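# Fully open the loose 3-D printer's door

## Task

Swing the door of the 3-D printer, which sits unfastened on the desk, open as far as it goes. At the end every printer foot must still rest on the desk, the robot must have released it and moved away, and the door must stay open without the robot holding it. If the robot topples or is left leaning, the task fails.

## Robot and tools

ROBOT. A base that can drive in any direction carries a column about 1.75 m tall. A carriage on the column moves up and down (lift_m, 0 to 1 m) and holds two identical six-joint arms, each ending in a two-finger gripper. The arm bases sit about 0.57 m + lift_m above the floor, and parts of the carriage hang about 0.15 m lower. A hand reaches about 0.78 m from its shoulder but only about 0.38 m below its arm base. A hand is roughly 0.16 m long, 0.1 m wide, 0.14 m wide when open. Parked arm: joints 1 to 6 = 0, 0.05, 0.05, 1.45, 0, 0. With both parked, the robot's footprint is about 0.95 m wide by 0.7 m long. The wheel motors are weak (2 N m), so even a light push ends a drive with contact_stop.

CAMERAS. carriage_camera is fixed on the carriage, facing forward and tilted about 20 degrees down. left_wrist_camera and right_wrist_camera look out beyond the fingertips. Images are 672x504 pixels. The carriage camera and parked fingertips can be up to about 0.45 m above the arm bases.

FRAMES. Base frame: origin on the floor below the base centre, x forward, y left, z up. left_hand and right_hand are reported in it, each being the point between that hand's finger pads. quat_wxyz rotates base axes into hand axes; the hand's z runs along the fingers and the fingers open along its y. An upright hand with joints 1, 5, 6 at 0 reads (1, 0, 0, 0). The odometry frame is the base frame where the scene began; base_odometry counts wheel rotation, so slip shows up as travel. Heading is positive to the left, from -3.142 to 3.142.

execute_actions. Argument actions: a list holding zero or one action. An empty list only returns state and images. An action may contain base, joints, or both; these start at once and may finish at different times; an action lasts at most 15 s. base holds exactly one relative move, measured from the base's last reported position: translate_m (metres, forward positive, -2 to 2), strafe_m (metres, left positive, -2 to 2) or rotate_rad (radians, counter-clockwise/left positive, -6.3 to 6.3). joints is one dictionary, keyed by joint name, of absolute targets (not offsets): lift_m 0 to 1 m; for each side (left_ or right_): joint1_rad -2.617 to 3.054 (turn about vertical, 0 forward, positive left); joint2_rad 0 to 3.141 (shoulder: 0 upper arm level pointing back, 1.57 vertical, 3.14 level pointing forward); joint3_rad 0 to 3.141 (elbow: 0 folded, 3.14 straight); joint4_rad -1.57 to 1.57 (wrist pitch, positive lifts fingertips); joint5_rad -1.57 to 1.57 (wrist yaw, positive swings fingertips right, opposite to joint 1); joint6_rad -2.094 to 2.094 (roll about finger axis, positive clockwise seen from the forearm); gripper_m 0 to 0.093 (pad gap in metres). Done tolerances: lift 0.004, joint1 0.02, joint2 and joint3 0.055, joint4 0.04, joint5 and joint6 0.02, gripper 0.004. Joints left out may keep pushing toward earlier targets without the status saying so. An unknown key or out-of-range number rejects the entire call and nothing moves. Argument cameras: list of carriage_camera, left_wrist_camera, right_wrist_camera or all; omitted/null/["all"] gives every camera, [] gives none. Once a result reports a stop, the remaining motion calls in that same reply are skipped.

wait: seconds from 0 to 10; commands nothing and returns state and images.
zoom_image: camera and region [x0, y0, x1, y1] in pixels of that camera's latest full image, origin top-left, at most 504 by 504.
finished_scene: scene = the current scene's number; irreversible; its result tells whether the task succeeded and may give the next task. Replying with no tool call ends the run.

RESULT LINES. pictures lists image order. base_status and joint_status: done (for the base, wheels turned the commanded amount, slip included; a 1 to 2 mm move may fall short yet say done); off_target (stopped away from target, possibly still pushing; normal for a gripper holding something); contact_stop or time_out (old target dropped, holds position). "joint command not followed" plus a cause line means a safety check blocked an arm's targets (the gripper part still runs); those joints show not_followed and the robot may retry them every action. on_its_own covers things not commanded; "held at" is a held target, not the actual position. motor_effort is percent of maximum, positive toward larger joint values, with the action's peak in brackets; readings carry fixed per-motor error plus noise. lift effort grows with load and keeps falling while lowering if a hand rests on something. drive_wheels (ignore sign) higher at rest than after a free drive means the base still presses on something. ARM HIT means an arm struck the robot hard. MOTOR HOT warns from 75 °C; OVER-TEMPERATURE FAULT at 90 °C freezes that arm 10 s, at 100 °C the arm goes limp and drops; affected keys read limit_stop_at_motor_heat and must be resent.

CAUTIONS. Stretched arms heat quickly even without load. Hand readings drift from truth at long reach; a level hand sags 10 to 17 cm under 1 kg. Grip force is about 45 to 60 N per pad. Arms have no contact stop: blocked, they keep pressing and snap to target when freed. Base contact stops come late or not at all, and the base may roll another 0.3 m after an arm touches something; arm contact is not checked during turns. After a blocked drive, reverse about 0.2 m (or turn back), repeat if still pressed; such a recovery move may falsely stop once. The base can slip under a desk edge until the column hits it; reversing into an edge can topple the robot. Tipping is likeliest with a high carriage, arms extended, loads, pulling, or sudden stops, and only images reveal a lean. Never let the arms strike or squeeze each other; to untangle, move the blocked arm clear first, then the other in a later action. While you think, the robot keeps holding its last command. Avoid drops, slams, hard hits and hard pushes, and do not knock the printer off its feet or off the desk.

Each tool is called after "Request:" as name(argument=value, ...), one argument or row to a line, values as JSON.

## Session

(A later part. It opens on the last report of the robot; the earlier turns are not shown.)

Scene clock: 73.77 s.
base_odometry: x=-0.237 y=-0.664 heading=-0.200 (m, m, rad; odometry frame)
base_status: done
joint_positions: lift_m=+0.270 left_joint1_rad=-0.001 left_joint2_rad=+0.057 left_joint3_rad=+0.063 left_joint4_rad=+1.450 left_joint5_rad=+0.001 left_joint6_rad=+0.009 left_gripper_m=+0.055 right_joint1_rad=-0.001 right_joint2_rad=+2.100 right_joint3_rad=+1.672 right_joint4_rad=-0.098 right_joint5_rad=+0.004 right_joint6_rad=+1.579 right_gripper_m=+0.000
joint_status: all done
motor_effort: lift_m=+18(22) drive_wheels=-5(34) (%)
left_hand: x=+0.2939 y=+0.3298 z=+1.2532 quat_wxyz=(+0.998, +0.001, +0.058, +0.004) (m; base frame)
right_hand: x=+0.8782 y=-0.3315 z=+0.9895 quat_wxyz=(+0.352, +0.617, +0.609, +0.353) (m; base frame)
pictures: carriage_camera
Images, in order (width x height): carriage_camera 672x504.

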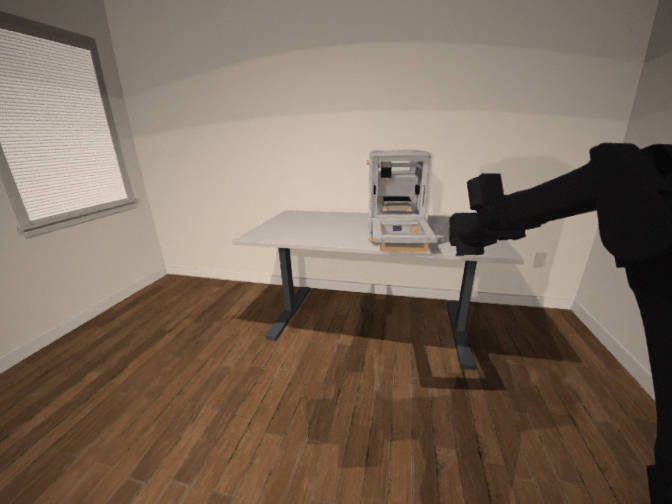

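Request:
execute_actions(
  actions=[
    {"base":{"translate_m":0.4}},
  ],
  cameras=[],
)

Request:
execute_actions(
  actions=[
    {"joints":{"lift_m":0.125}},
  ],
  cameras=["carriage_camera","right_wrist_camera"],
)

Request:
execute_actions(
  actions=[
    {"base":{"translate_m":-0.4},"joints":{"lift_m":0.27}},
  ],
  cameras=["carriage_camera"],
)

Request:
zoom_image(
  camera="carriage_camera",
  region=[300,140,500,300],
)

Scene clock: 81.57 s.
base_odometry: x=+0.155 y=-0.742 heading=-0.199 (m, m, rad; odometry frame)
base_status: done
joint_positions: lift_m=+0.270 left_joint1_rad=-0.001 left_joint2_rad=+0.057 left_joint3_rad=+0.063 left_joint4_rad=+1.451 left_joint5_rad=+0.001 left_joint6_rad=+0.009 left_gripper_m=+0.055 right_joint1_rad=-0.001 right_joint2_rad=+2.100 right_joint3_rad=+1.672 right_joint4_rad=-0.102 right_joint5_rad=+0.004 right_joint6_rad=+1.579 right_gripper_m=+0.000
joint_status: not commanded
motor_effort: lift_m=+18(18) drive_wheels=-13(55) (%)
left_hand: x=+0.2937 y=+0.3298 z=+1.2533 quat_wxyz=(+0.998, +0.001, +0.057, +0.004) (m; base frame)
right_hand: x=+0.8778 y=-0.3315 z=+0.9887 quat_wxyz=(+0.351, +0.617, +0.610, +0.351) (m; base frame)
pictures: none
No camera images: the call's "cameras" was empty. Leave "cameras" out to get every camera's image.

Scene clock: 82.67 s.
base_odometry: x=+0.155 y=-0.742 heading=-0.199 (m, m, rad; odometry frame)
base_status: not commanded
joint_positions: lift_m=+0.125 left_joint1_rad=-0.001 left_joint2_rad=+0.057 left_joint3_rad=+0.063 left_joint4_rad=+1.451 left_joint5_rad=+0.001 left_joint6_rad=+0.009 left_gripper_m=+0.055 right_joint1_rad=-0.001 right_joint2_rad=+2.084 right_joint3_rad=+1.681 right_joint4_rad=-0.015 right_joint5_rad=+0.004 right_joint6_rad=+1.579 right_gripper_m=+0.000
joint_status: all done
motor_effort: lift_m=+16(16) drive_wheels=-10(13) (%)
left_hand: x=+0.2936 y=+0.3298 z=+1.1086 quat_wxyz=(+0.998, +0.001, +0.057, +0.004) (m; base frame)
right_hand: x=+0.8878 y=-0.3315 z=+0.8770 quat_wxyz=(+0.385, +0.597, +0.589, +0.386) (m; base frame)
pictures: carriage_camera, right_wrist_camera
Images, in order (width x height): carriage_camera 672x504, right_wrist_camera 672x504.

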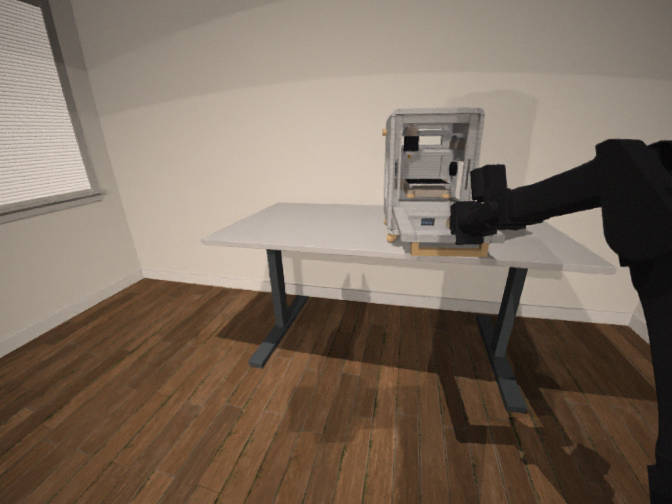

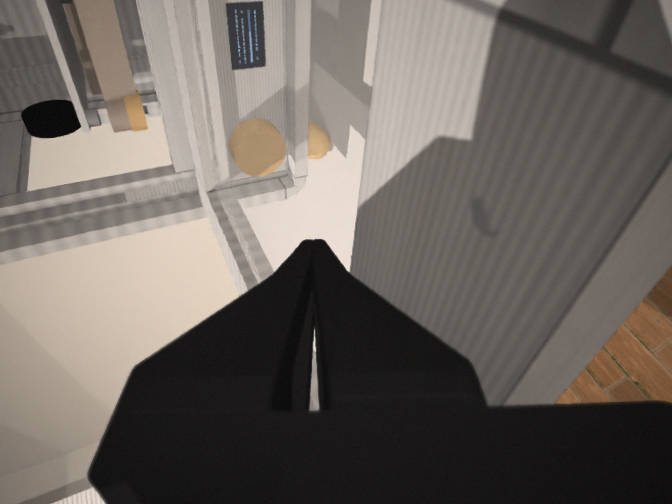

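Scene clock: 85.60 s.
base_odometry: x=-0.237 y=-0.663 heading=-0.198 (m, m, rad; odometry frame)
base_status: done
joint_positions: lift_m=+0.270 left_joint1_rad=-0.001 left_joint2_rad=+0.057 left_joint3_rad=+0.063 left_joint4_rad=+1.450 left_joint5_rad=+0.000 left_joint6_rad=+0.009 left_gripper_m=+0.055 right_joint1_rad=-0.001 right_joint2_rad=+2.102 right_joint3_rad=+1.681 right_joint4_rad=-0.099 right_joint5_rad=+0.004 right_joint6_rad=+1.579 right_gripper_m=+0.000
joint_status: all done
motor_effort: lift_m=+17(22) drive_wheels=-6(46) (%)
left_hand: x=+0.2939 y=+0.3299 z=+1.2533 quat_wxyz=(+0.998, +0.000, +0.058, +0.004) (m; base frame)
right_hand: x=+0.8798 y=-0.3316 z=+0.9925 quat_wxyz=(+0.355, +0.615, +0.608, +0.354) (m; base frame)
pictures: carriage_camera
Images, in order (width x height): carriage_camera 672x504.

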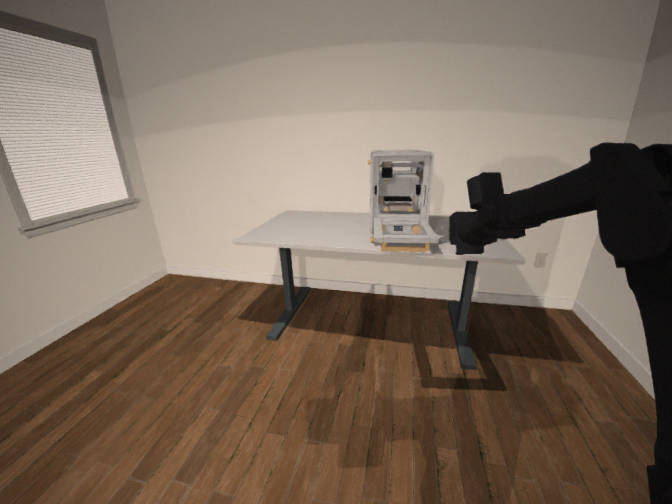

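Region (300, 140, 500, 300) of carriage_camera's 672x504 image, scaled by 2.520, with more detail than that image has; it fills the top 403 rows of this view, and the rest is white.

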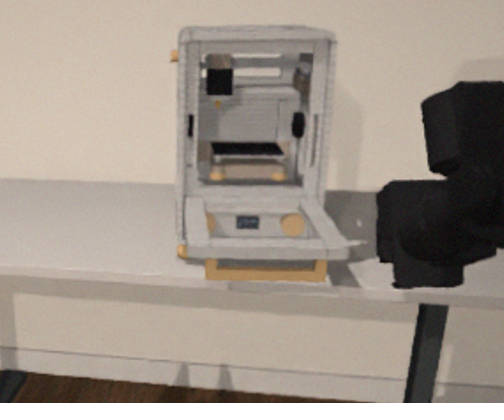

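Request:
finished_scene(
  scene=2,
)

The scene is finished: the task was done.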